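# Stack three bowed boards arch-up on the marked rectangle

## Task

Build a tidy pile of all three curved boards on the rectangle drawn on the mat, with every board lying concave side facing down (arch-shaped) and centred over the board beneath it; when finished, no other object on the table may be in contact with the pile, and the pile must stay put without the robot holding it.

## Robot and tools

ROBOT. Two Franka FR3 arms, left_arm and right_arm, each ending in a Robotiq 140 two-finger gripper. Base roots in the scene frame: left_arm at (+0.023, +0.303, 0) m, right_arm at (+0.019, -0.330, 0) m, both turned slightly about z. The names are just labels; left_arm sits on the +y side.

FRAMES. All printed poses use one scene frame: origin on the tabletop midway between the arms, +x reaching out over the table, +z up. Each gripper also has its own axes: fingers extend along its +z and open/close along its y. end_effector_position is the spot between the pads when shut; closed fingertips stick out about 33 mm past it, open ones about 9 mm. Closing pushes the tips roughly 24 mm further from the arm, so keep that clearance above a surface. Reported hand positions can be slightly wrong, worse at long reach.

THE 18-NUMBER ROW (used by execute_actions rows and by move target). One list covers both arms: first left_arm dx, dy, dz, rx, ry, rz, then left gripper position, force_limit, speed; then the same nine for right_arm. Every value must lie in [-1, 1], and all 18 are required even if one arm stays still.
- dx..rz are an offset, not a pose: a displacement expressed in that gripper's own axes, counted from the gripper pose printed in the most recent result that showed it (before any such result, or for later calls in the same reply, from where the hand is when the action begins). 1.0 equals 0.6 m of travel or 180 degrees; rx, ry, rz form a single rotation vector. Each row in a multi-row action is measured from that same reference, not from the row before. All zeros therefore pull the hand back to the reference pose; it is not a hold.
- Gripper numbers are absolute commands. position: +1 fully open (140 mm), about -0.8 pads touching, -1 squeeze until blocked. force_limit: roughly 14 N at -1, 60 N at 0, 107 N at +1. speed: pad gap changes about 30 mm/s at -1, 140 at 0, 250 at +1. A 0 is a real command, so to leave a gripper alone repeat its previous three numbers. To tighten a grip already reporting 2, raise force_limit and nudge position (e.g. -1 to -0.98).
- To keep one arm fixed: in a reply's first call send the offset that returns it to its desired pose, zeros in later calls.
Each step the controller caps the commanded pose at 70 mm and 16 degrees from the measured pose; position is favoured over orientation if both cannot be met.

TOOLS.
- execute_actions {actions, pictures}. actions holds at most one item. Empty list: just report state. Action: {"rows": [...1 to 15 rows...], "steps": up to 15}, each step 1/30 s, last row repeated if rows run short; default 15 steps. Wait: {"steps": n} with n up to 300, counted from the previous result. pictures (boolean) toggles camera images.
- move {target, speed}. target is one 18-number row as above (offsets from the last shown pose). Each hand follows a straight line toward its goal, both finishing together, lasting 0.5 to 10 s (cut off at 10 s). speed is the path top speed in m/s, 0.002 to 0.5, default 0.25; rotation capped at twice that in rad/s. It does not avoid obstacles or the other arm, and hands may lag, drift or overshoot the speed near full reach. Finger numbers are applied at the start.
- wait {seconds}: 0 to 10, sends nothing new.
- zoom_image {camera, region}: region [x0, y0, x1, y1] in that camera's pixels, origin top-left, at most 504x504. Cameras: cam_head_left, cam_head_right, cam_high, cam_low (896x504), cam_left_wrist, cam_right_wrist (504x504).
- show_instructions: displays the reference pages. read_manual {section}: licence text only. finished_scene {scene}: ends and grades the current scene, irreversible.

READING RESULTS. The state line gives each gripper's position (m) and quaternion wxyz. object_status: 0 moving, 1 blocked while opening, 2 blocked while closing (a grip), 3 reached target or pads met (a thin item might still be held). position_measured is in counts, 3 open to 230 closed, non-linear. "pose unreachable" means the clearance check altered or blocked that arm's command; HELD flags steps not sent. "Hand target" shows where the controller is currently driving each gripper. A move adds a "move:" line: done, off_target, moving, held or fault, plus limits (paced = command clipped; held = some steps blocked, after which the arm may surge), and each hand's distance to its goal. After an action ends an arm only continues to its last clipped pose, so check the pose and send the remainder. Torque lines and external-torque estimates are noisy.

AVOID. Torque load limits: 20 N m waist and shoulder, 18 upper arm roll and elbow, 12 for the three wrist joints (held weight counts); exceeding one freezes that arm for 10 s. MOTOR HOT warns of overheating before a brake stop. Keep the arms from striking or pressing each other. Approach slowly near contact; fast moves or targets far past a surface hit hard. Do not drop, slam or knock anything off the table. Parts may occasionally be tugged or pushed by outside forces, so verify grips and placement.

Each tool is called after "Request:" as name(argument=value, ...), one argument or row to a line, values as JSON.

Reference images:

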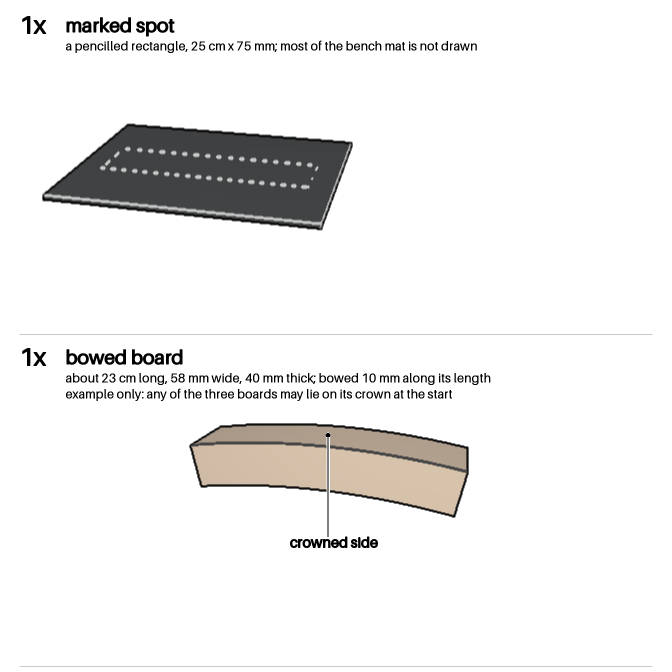

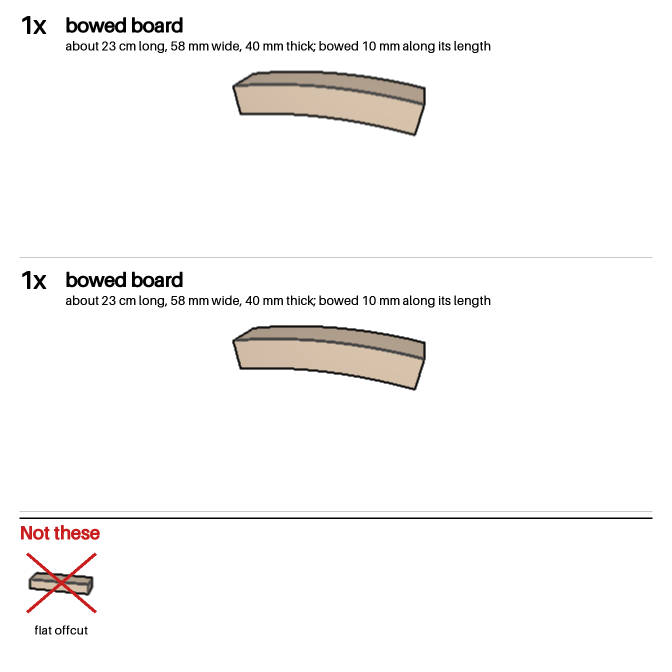

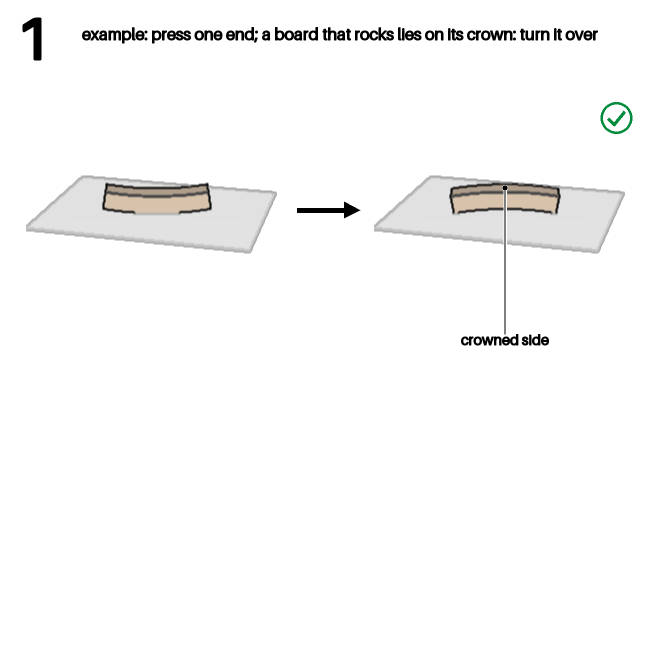

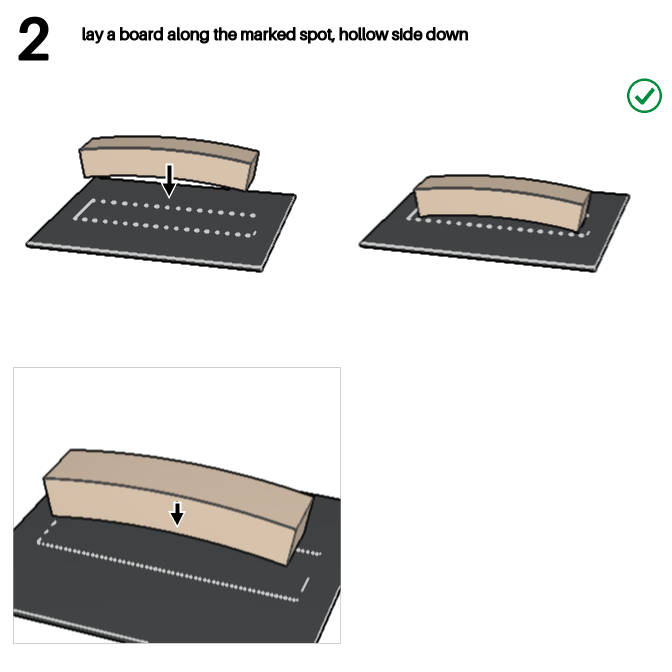

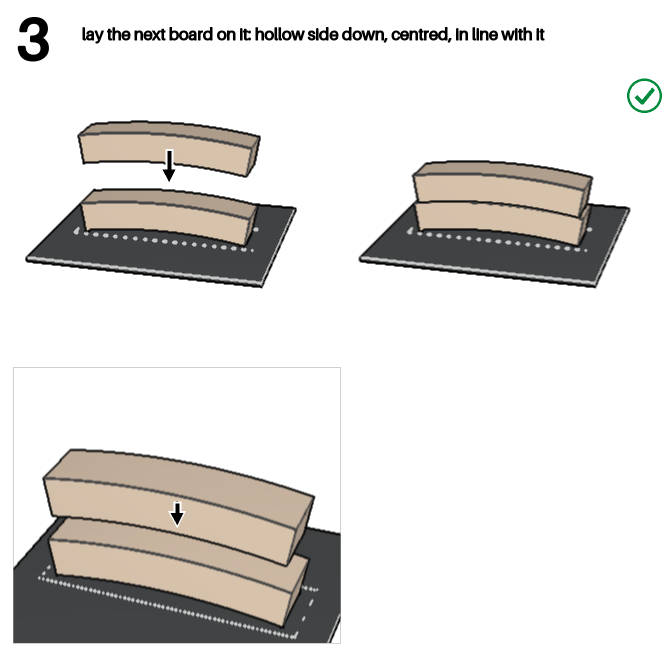

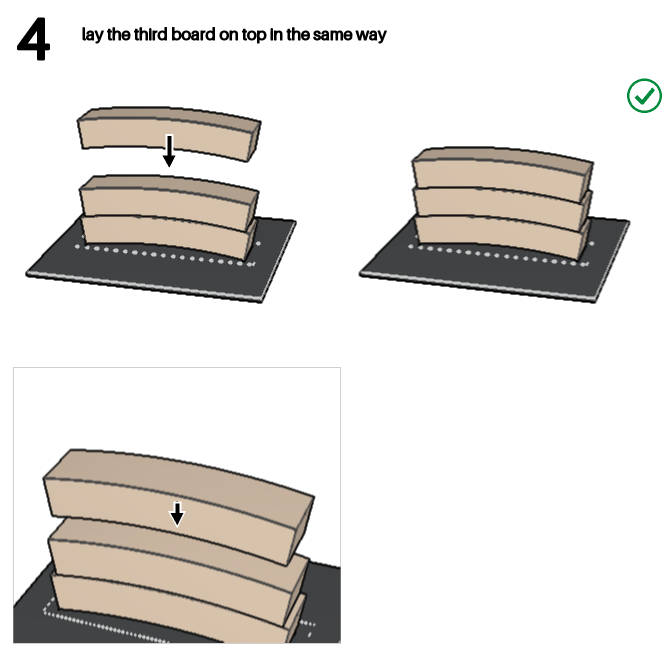

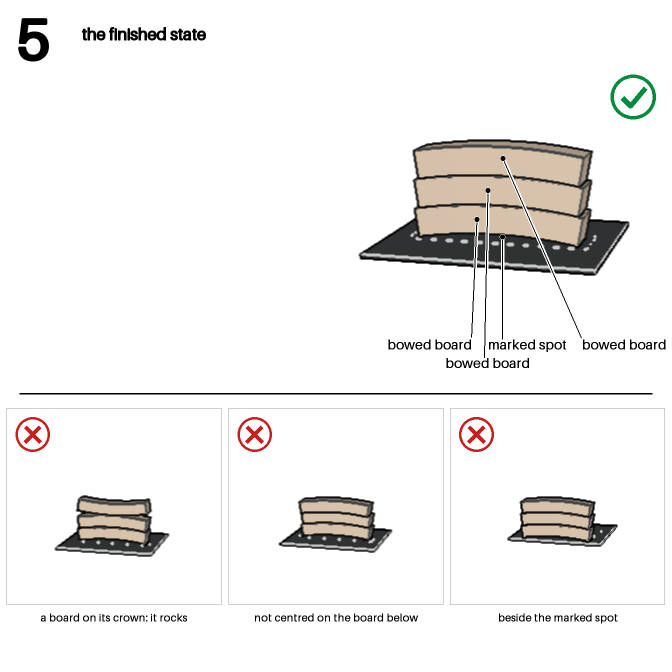

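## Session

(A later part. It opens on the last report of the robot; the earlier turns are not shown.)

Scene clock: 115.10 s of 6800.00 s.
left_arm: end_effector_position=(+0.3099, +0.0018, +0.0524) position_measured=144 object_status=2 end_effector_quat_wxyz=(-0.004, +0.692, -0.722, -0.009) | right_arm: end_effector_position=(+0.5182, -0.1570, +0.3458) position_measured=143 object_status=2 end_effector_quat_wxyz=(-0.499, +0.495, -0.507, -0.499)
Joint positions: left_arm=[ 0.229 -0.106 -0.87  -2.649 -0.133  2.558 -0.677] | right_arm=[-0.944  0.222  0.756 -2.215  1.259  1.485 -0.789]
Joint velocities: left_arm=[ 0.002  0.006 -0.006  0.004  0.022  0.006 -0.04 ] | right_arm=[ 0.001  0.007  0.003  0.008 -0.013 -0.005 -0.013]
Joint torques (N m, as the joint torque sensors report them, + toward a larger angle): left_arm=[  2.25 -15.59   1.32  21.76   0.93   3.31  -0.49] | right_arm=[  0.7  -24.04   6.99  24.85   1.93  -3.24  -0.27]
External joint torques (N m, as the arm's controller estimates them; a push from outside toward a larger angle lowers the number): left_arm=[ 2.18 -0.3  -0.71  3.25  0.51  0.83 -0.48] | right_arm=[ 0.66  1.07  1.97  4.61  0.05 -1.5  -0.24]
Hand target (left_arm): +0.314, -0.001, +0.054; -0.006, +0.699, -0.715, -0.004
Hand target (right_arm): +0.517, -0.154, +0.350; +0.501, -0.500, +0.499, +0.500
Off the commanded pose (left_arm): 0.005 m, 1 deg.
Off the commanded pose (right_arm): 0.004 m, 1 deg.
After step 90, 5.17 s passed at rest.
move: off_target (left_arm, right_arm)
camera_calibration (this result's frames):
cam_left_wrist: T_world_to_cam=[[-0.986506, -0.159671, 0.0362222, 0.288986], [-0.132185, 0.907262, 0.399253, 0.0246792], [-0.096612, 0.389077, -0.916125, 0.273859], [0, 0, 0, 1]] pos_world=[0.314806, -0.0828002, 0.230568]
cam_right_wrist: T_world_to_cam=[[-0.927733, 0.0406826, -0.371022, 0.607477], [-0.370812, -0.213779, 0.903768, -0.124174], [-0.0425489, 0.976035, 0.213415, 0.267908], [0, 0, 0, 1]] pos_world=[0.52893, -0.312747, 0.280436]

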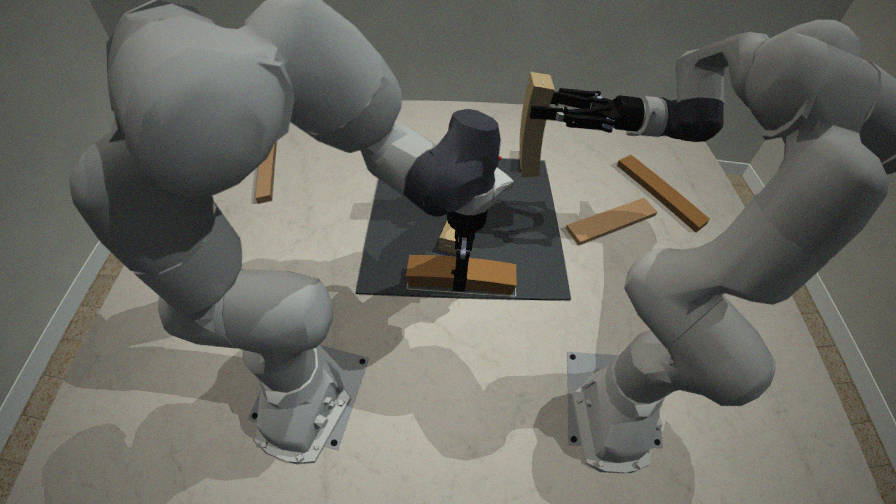

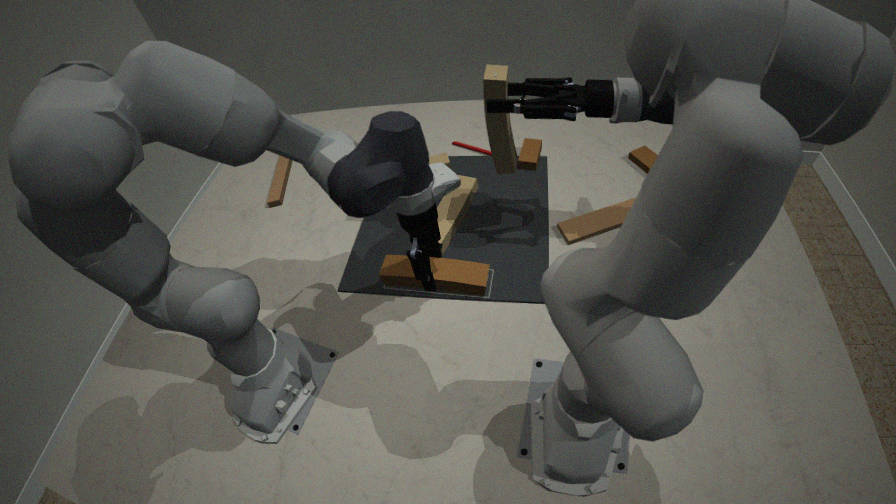

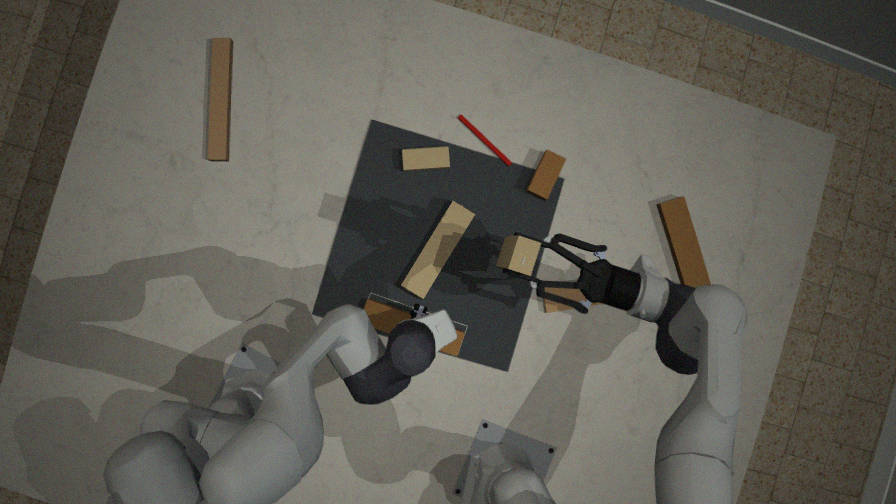

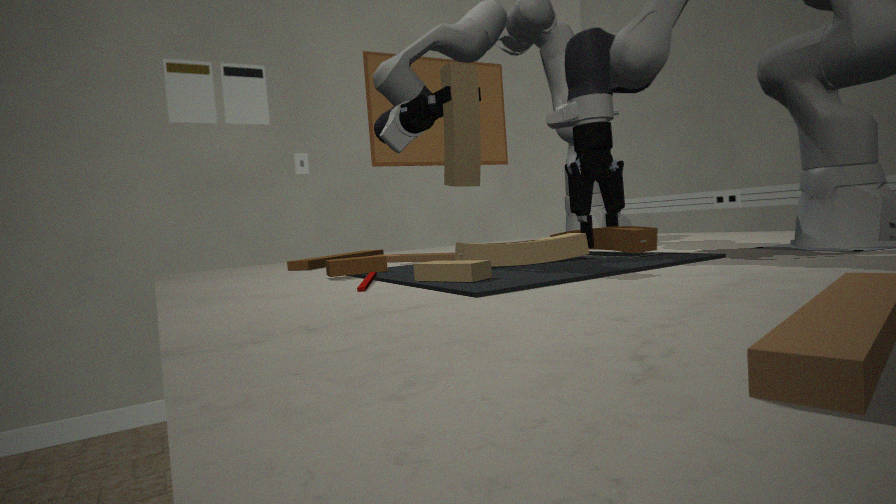

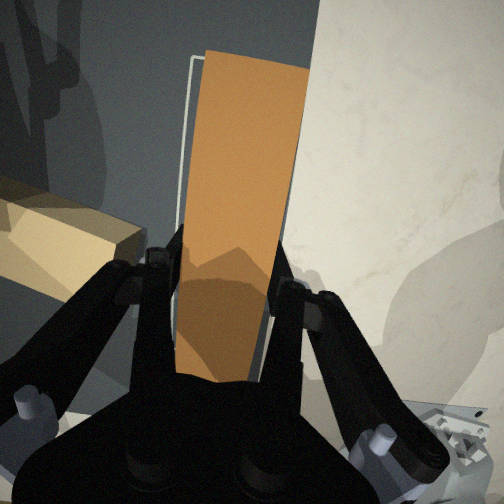

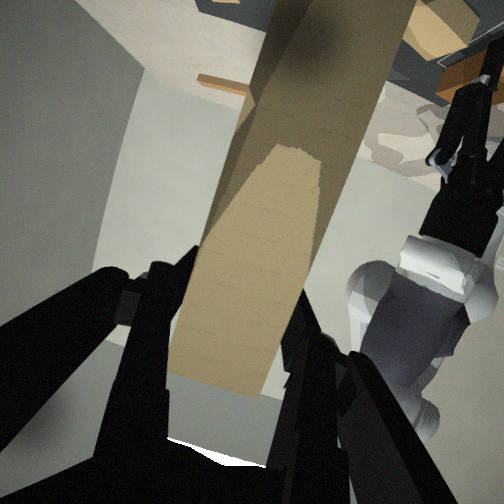

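Request:
move(
  target=[0.004,-0.011,0.005,0.003,0.005,-0.014,-1,0.3,0,-0.005,0,0,0,0,-0.005,-1,0.8,0],
  speed=0.03,
)

Request:
execute_actions(
  actions=[
    {"rows":[[0,0,0,0,0,0,0.2,0.3,0,0,0,0,0,0,0,-1,0.8,0]],"steps":10},
  ],
  pictures=false,
)

Request:
move(
  target=[0,0,-0.12,0,0,-0.008,0.2,0.3,0,0,0,0,0,0,0,-1,0.8,0],
)

Request:
move(
  target=[-0.08,-0.34,-0.28,0,0.5,0,0.6,0.3,0,0,0,0.18,0,0,0,-1,0.8,0],
  speed=0.3,
)

Scene clock: 123.97 s of 6800.00 s.
left_arm: end_effector_position=(+0.3115, +0.0012, +0.0491) position_measured=144 object_status=2 end_effector_quat_wxyz=(-0.002, +0.698, -0.716, -0.008) | right_arm: end_effector_position=(+0.5181, -0.1572, +0.3459) position_measured=143 object_status=2 end_effector_quat_wxyz=(-0.500, +0.499, -0.506, -0.495)
Joint positions: left_arm=[ 0.236 -0.09  -0.872 -2.65  -0.121  2.573 -0.697] | right_arm=[-0.945  0.218  0.756 -2.214  1.257  1.485 -0.795]
Joint velocities: left_arm=[ 0.001  0.    -0.    -0.     0.006 -0.    -0.01 ] | right_arm=[-0.001 -0.    -0.001 -0.     0.     0.001 -0.005]
Joint torques (N m, as the joint torque sensors report them, + toward a larger angle): left_arm=[  3.42 -13.2    1.81  19.65   0.9    4.72  -0.9 ] | right_arm=[ -0.9  -26.72   5.31  21.91   3.19  -2.6   -0.22]
External joint torques (N m, as the arm's controller estimates them; a push from outside toward a larger angle lowers the number): left_arm=[ 3.39  2.34  0.11  1.23  0.49  2.22 -0.9 ] | right_arm=[-0.88 -1.91  0.44  1.7   1.31 -0.89 -0.2 ]
Hand target (left_arm): +0.316, -0.001, +0.050; -0.002, +0.708, -0.707, -0.000
Hand target (right_arm): +0.518, -0.157, +0.349; +0.503, -0.499, +0.503, +0.495
Off the commanded pose (left_arm): 0.005 m, 2 deg.
Off the commanded pose (right_arm): 0.003 m, 0 deg.
After step 90, 5.00 s passed at rest.
move: off_target (left_arm)
camera_calibration (this result's frames):
cam_left_wrist: T_world_to_cam=[[-0.983666, -0.176002, 0.037733, 0.289616], [-0.147177, 0.907106, 0.394333, 0.0316697], [-0.103631, 0.382339, -0.918193, 0.273422], [0, 0, 0, 1]] pos_world=[0.317882, -0.0822945, 0.227638]
cam_right_wrist: T_world_to_cam=[[-0.924452, 0.0380291, -0.379398, 0.608274], [-0.378625, -0.209194, 0.901599, -0.118833], [-0.0450807, 0.977134, 0.207789, 0.271487], [0, 0, 0, 1]] pos_world=[0.529566, -0.31327, 0.281505]

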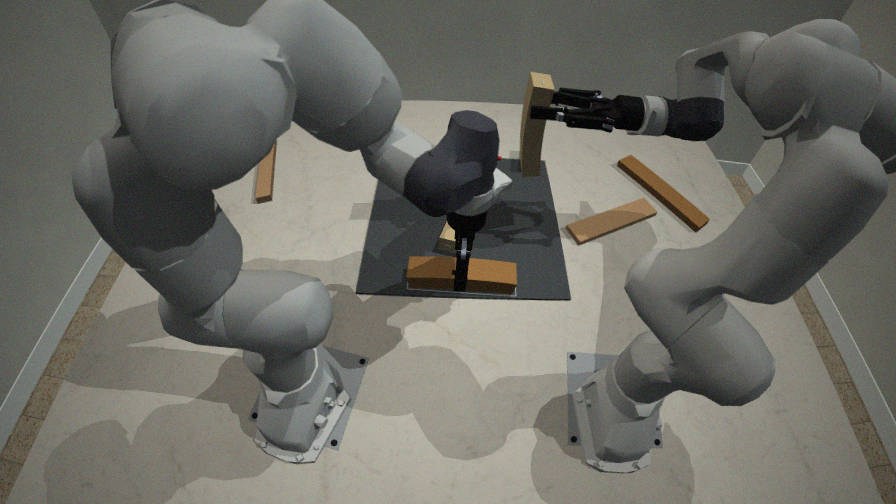

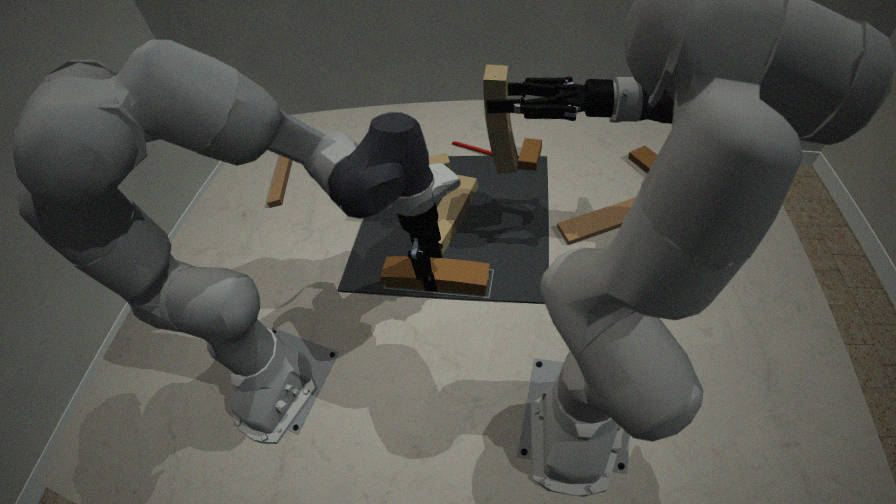

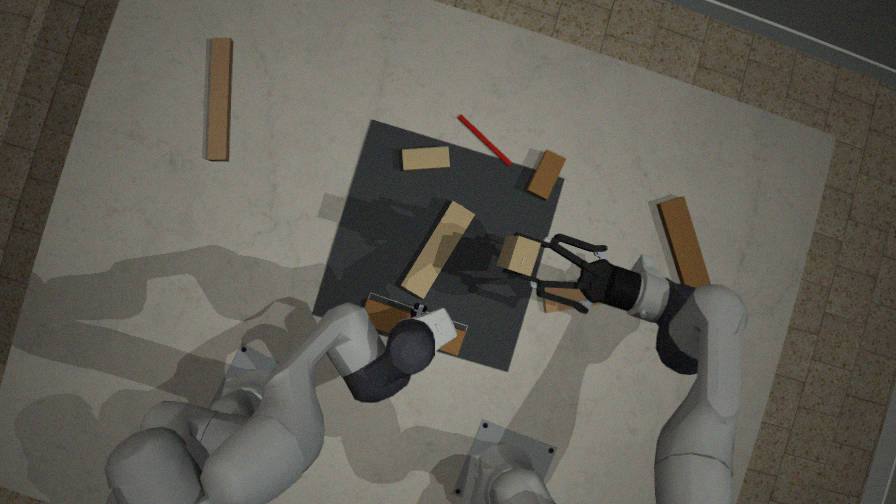

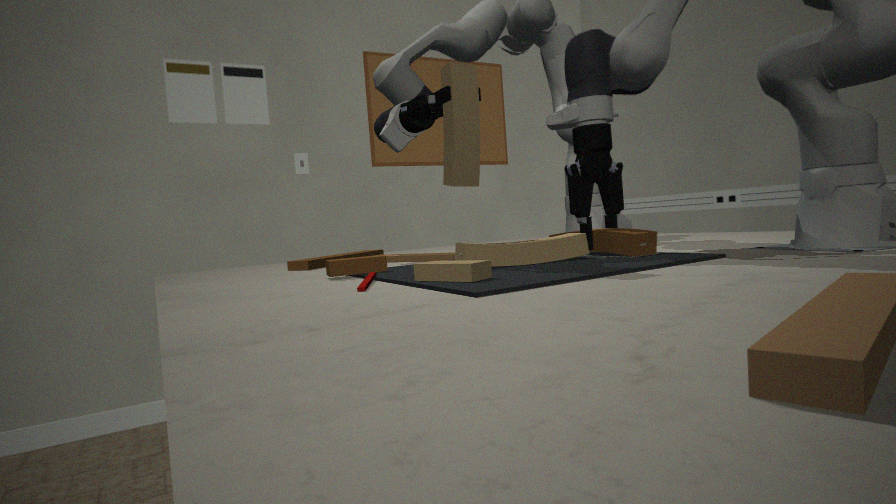

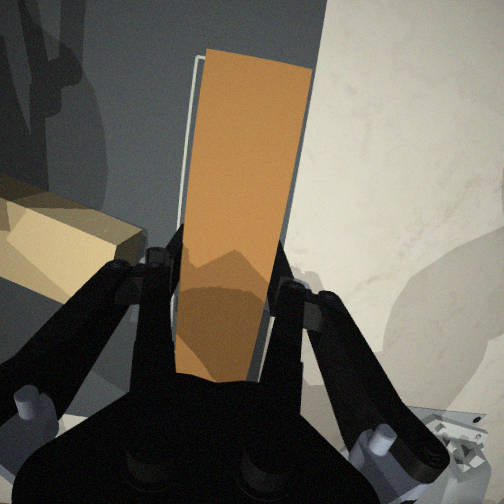

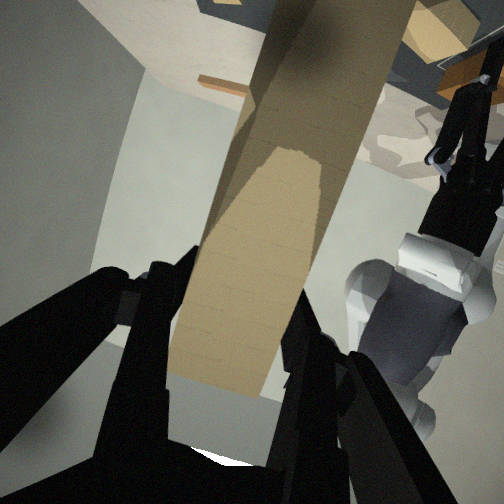

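Scene clock: 124.30 s of 6800.00 s.
left_arm: end_effector_position=(+0.3114, +0.0013, +0.0491) position_measured=104 object_status=0 end_effector_quat_wxyz=(-0.002, +0.698, -0.716, -0.008) | right_arm: end_effector_position=(+0.5185, -0.1575, +0.3452) position_measured=143 object_status=2 end_effector_quat_wxyz=(-0.500, +0.499, -0.507, -0.494)
Joint positions: left_arm=[ 0.236 -0.09  -0.872 -2.65  -0.121  2.573 -0.697] | right_arm=[-0.945  0.218  0.756 -2.214  1.257  1.488 -0.795]
Joint velocities: left_arm=[ 0.001  0.    -0.001 -0.001 -0.001  0.     0.001] | right_arm=[-0.001 -0.001  0.001  0.     0.001  0.003  0.   ]
Joint torques (N m, as the joint torque sensors report them, + toward a larger angle): left_arm=[  0.24 -15.61   1.71  19.67   0.31   2.37   0.04] | right_arm=[ -0.24 -25.08   4.89  22.14   1.92  -2.26  -0.01]
External joint torques (N m, as the arm's controller estimates them; a push from outside toward a larger angle lowers the number): left_arm=[ 0.28 -0.1   0.08  1.27 -0.12 -0.12  0.04] | right_arm=[-0.22 -0.14  0.    1.84  0.03 -0.55  0.01]
Hand target (left_arm): +0.311, +0.001, +0.049; -0.002, +0.698, -0.716, -0.008
Hand target (right_arm): +0.518, -0.157, +0.346; +0.500, -0.499, +0.506, +0.495
Off the commanded pose (left_arm): 0.000 m, 0 deg.
Off the commanded pose (right_arm): 0.001 m, 0 deg.
Steps of this call (steps 1 to 10: all 10 steps of this action). Readings (end_effector_position | what the end effector reports):
1: left_arm (+0.3114, +0.0013, +0.0491) | right_arm (+0.5182, -0.1572, +0.3458) | left_arm position_measured=144 object_status=0 | right_arm position_measured=143 object_status=2
2: left_arm (+0.3114, +0.0013, +0.0491) | right_arm (+0.5182, -0.1573, +0.3457) | left_arm position_measured=144 object_status=0 | right_arm position_measured=143 object_status=2
4: left_arm (+0.3114, +0.0013, +0.0491) | right_arm (+0.5184, -0.1574, +0.3455) | left_arm position_measured=124 object_status=0 | right_arm position_measured=143 object_status=2
8: left_arm (+0.3114, +0.0013, +0.0491) | right_arm (+0.5185, -0.1574, +0.3453) | left_arm position_measured=104 object_status=0 | right_arm position_measured=143 object_status=2
10: the state above

Scene clock: 125.67 s of 6800.00 s.
left_arm: end_effector_position=(+0.3129, -0.0020, +0.1218) position_measured=104 object_status=3 end_effector_quat_wxyz=(-0.002, +0.709, -0.705, -0.004) | right_arm: end_effector_position=(+0.5191, -0.1578, +0.3444) position_measured=143 object_status=2 end_effector_quat_wxyz=(-0.500, +0.499, -0.508, -0.493)
Joint positions: left_arm=[ 0.139 -0.31  -0.771 -2.591 -0.294  2.334 -0.599] | right_arm=[-0.945  0.218  0.756 -2.214  1.256  1.491 -0.795]
Joint velocities: left_arm=[-0.004 -0.     0.003 -0.001  0.001 -0.012  0.016] | right_arm=[ 0.001  0.001 -0.002 -0.    -0.001  0.     0.001]
Joint torques (N m, as the joint torque sensors report them, + toward a larger angle): left_arm=[ -2.19 -14.28   6.69  21.44   0.04   1.78   0.42] | right_arm=[ -0.56 -24.99   5.1   21.68   2.02  -2.26  -0.06]
External joint torques (N m, as the arm's controller estimates them; a push from outside toward a larger angle lowers the number): left_arm=[-2.2  -1.21  1.49  0.61 -0.55 -0.73  0.42] | right_arm=[-0.52 -0.08  0.24  1.37  0.14 -0.56 -0.04]
Hand target (left_arm): +0.311, -0.001, +0.121; -0.001, +0.706, -0.708, -0.007
Hand target (right_arm): +0.519, -0.157, +0.345; +0.500, -0.499, +0.507, +0.494
Off the commanded pose (left_arm): 0.003 m, 1 deg.
Off the commanded pose (right_arm): 0.001 m, 0 deg.
move: done
camera_calibration (this result's frames):
cam_left_wrist: T_world_to_cam=[[-0.9777, -0.20717, 0.0343975, 0.28622], [-0.177868, 0.903977, 0.388829, 0.0164208], [-0.111648, 0.37404, -0.920668, 0.344412], [0, 0, 0, 1]] pos_world=[0.321211, -0.0843718, 0.300859]
cam_right_wrist: T_world_to_cam=[[-0.924365, 0.0391996, -0.379491, 0.608827], [-0.379205, -0.203589, 0.902638, -0.116339], [-0.0418771, 0.978271, 0.203055, 0.272526], [0, 0, 0, 1]] pos_world=[0.530074, -0.314155, 0.280718]

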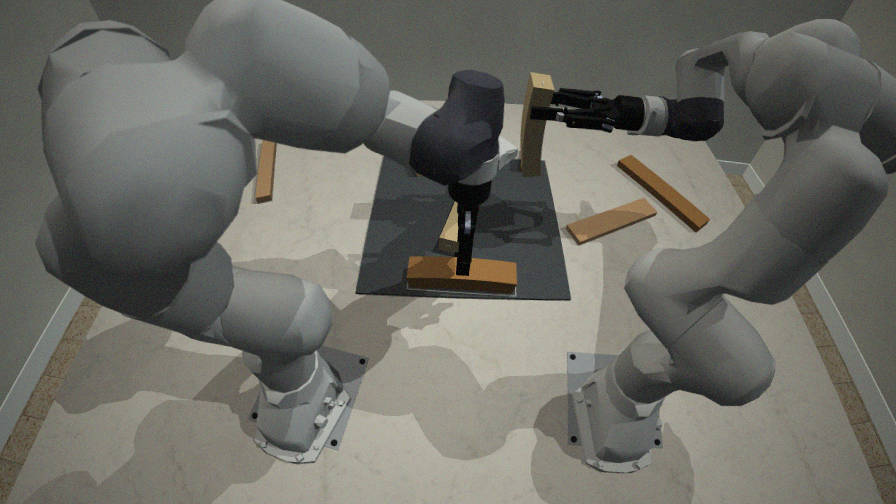

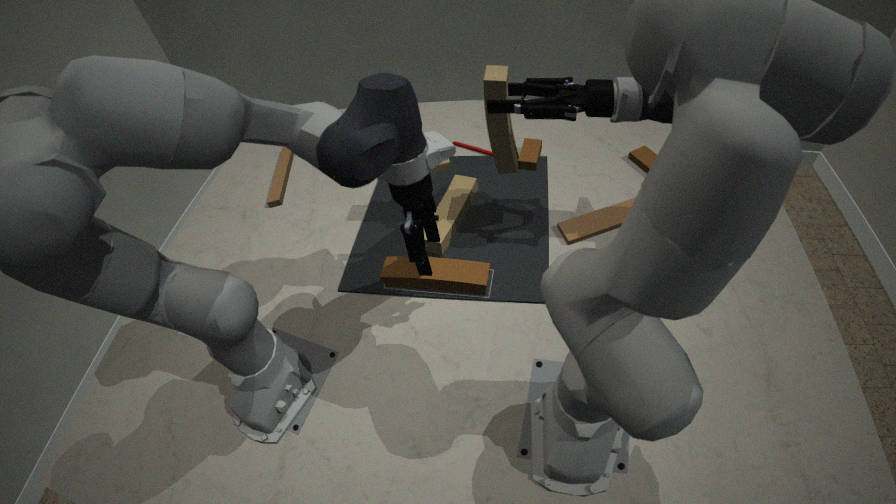

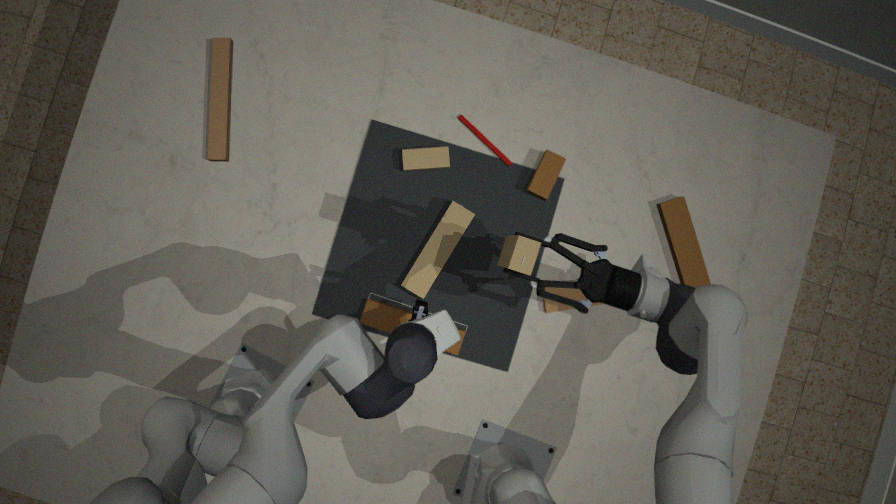

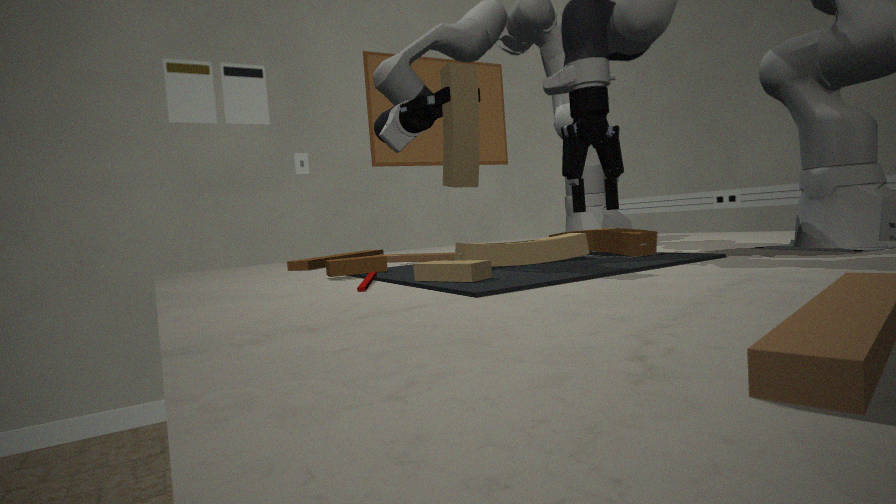

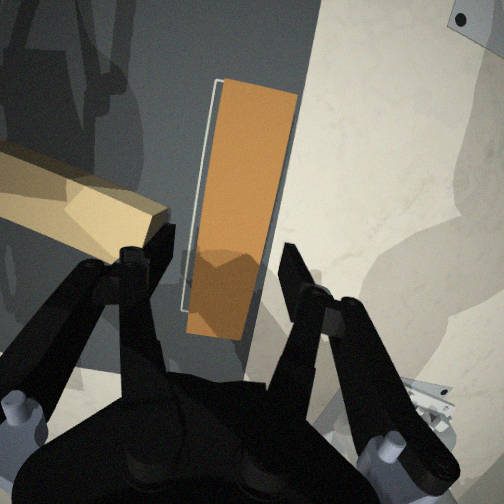

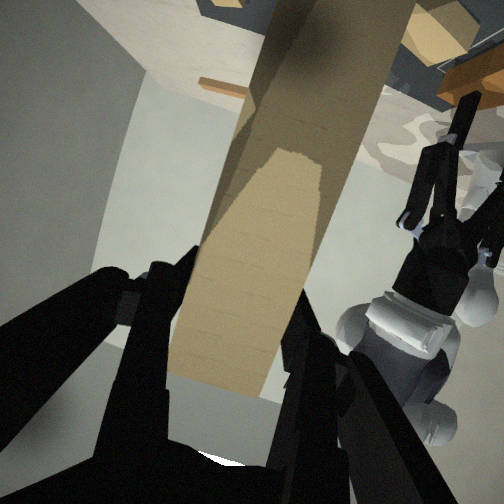

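Scene clock: 129.13 s of 6800.00 s.
left_arm: end_effector_position=(+0.5204, +0.0449, +0.2929) position_measured=53 object_status=3 end_effector_quat_wxyz=(+0.496, +0.506, -0.499, +0.499) | right_arm: end_effector_position=(+0.5203, -0.0531, +0.3392) position_measured=143 object_status=2 end_effector_quat_wxyz=(-0.496, +0.499, -0.512, -0.492)
Joint positions: left_arm=[-0.106  0.242  0.451 -2.276 -1.522  1.416  0.931] | right_arm=[-0.827  0.171  0.862 -2.285  1.43   1.648 -0.81 ]
Joint velocities: left_arm=[ 0.     0.001  0.001  0.001  0.    -0.013  0.023] | right_arm=[ 0.    -0.001  0.002  0.     0.001  0.001 -0.001]
Joint torques (N m, as the joint torque sensors report them, + toward a larger angle): left_arm=[  1.17 -30.1    2.13  19.83  -2.03  -2.53   0.38] | right_arm=[  0.47 -23.08   5.56  21.73   2.99  -2.35  -0.22]
External joint torques (N m, as the arm's controller estimates them; a push from outside toward a larger angle lowers the number): left_arm=[ 1.23  1.59 -0.25  1.98 -0.52 -0.61  0.36] | right_arm=[ 0.37 -1.53  1.33  1.06  1.52 -0.62 -0.19]
Hand target (left_arm): +0.521, +0.045, +0.295; +0.495, +0.501, -0.501, +0.503
Hand target (right_arm): +0.520, -0.051, +0.342; +0.498, -0.500, +0.509, +0.493
Off the commanded pose (left_arm): 0.005 m, 0 deg.
Off the commanded pose (right_arm): 0.005 m, 1 deg.
move: off_target (left_arm, right_arm)
camera_calibration (this result's frames):
cam_left_wrist: T_world_to_cam=[[-0.978451, 0.0217676, 0.205327, 0.432923], [-0.181064, 0.387502, -0.903913, 0.347889], [-0.0992405, -0.921612, -0.37521, 0.399512], [0, 0, 0, 1]] pos_world=[0.526232, 0.223964, 0.375472]
cam_right_wrist: T_world_to_cam=[[-0.926711, 0.0377506, -0.373875, 0.603044], [-0.373747, -0.195848, 0.906618, -0.093671], [-0.0389972, 0.979907, 0.195604, 0.172352], [0, 0, 0, 1]] pos_world=[0.530559, -0.21, 0.276674]

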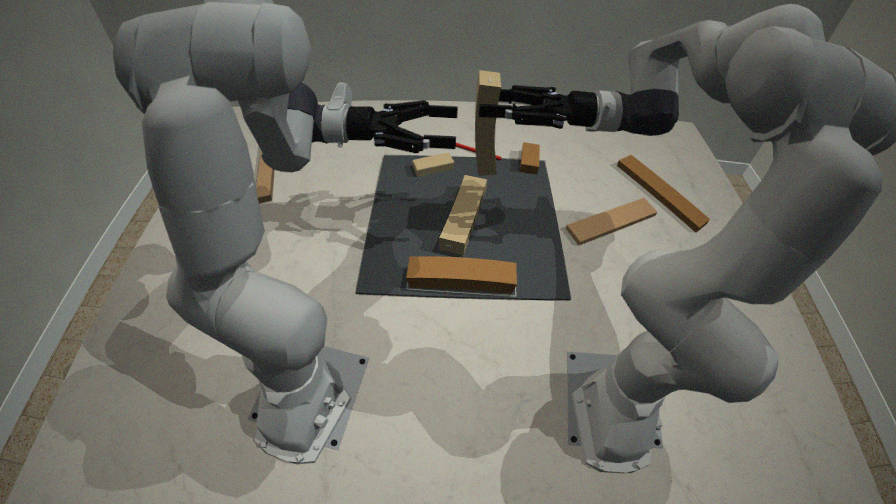

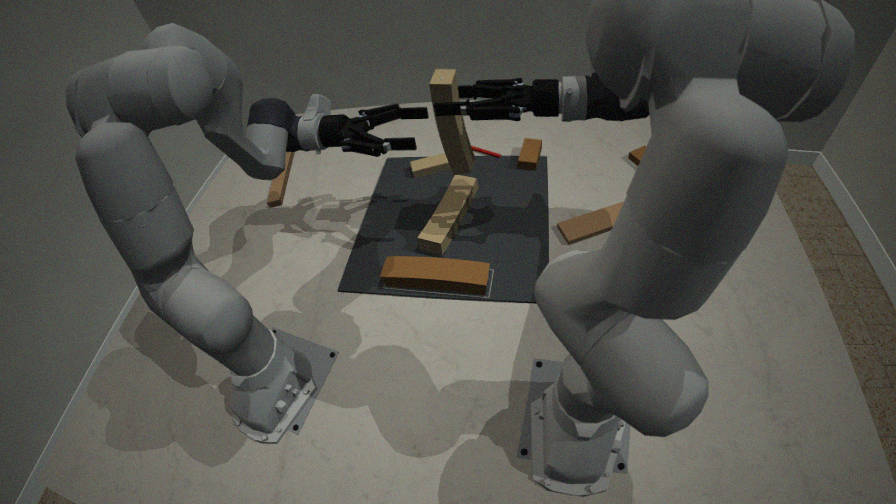

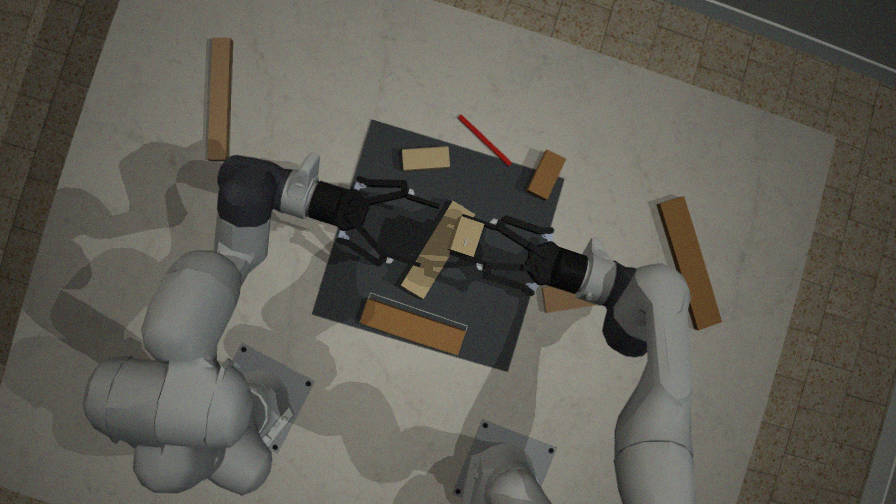

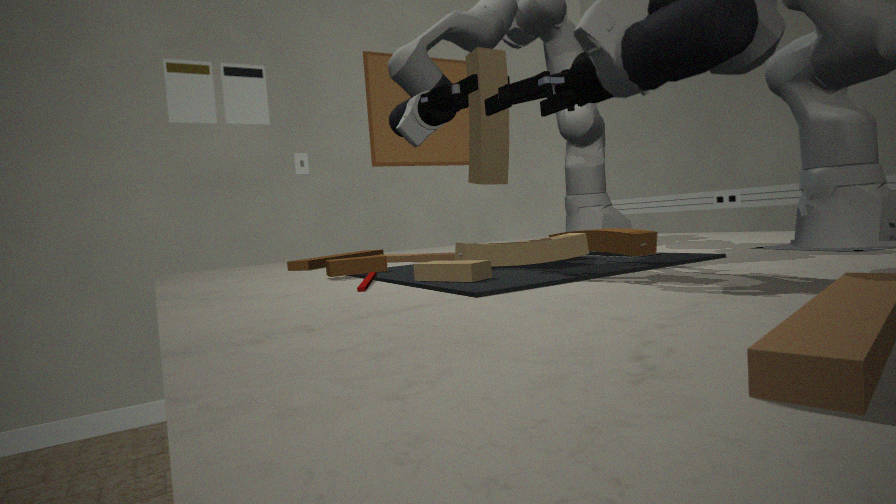

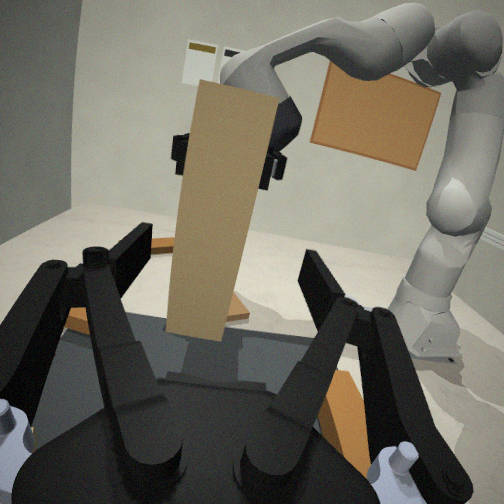

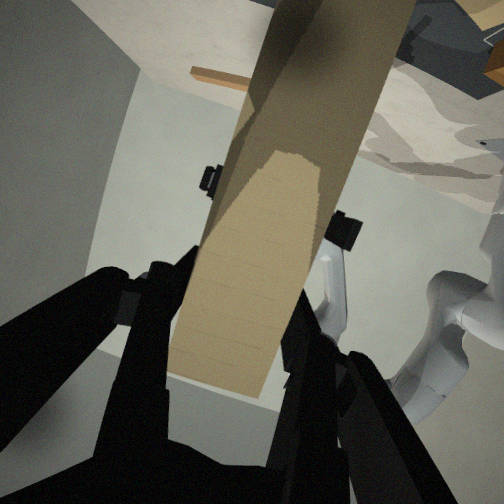

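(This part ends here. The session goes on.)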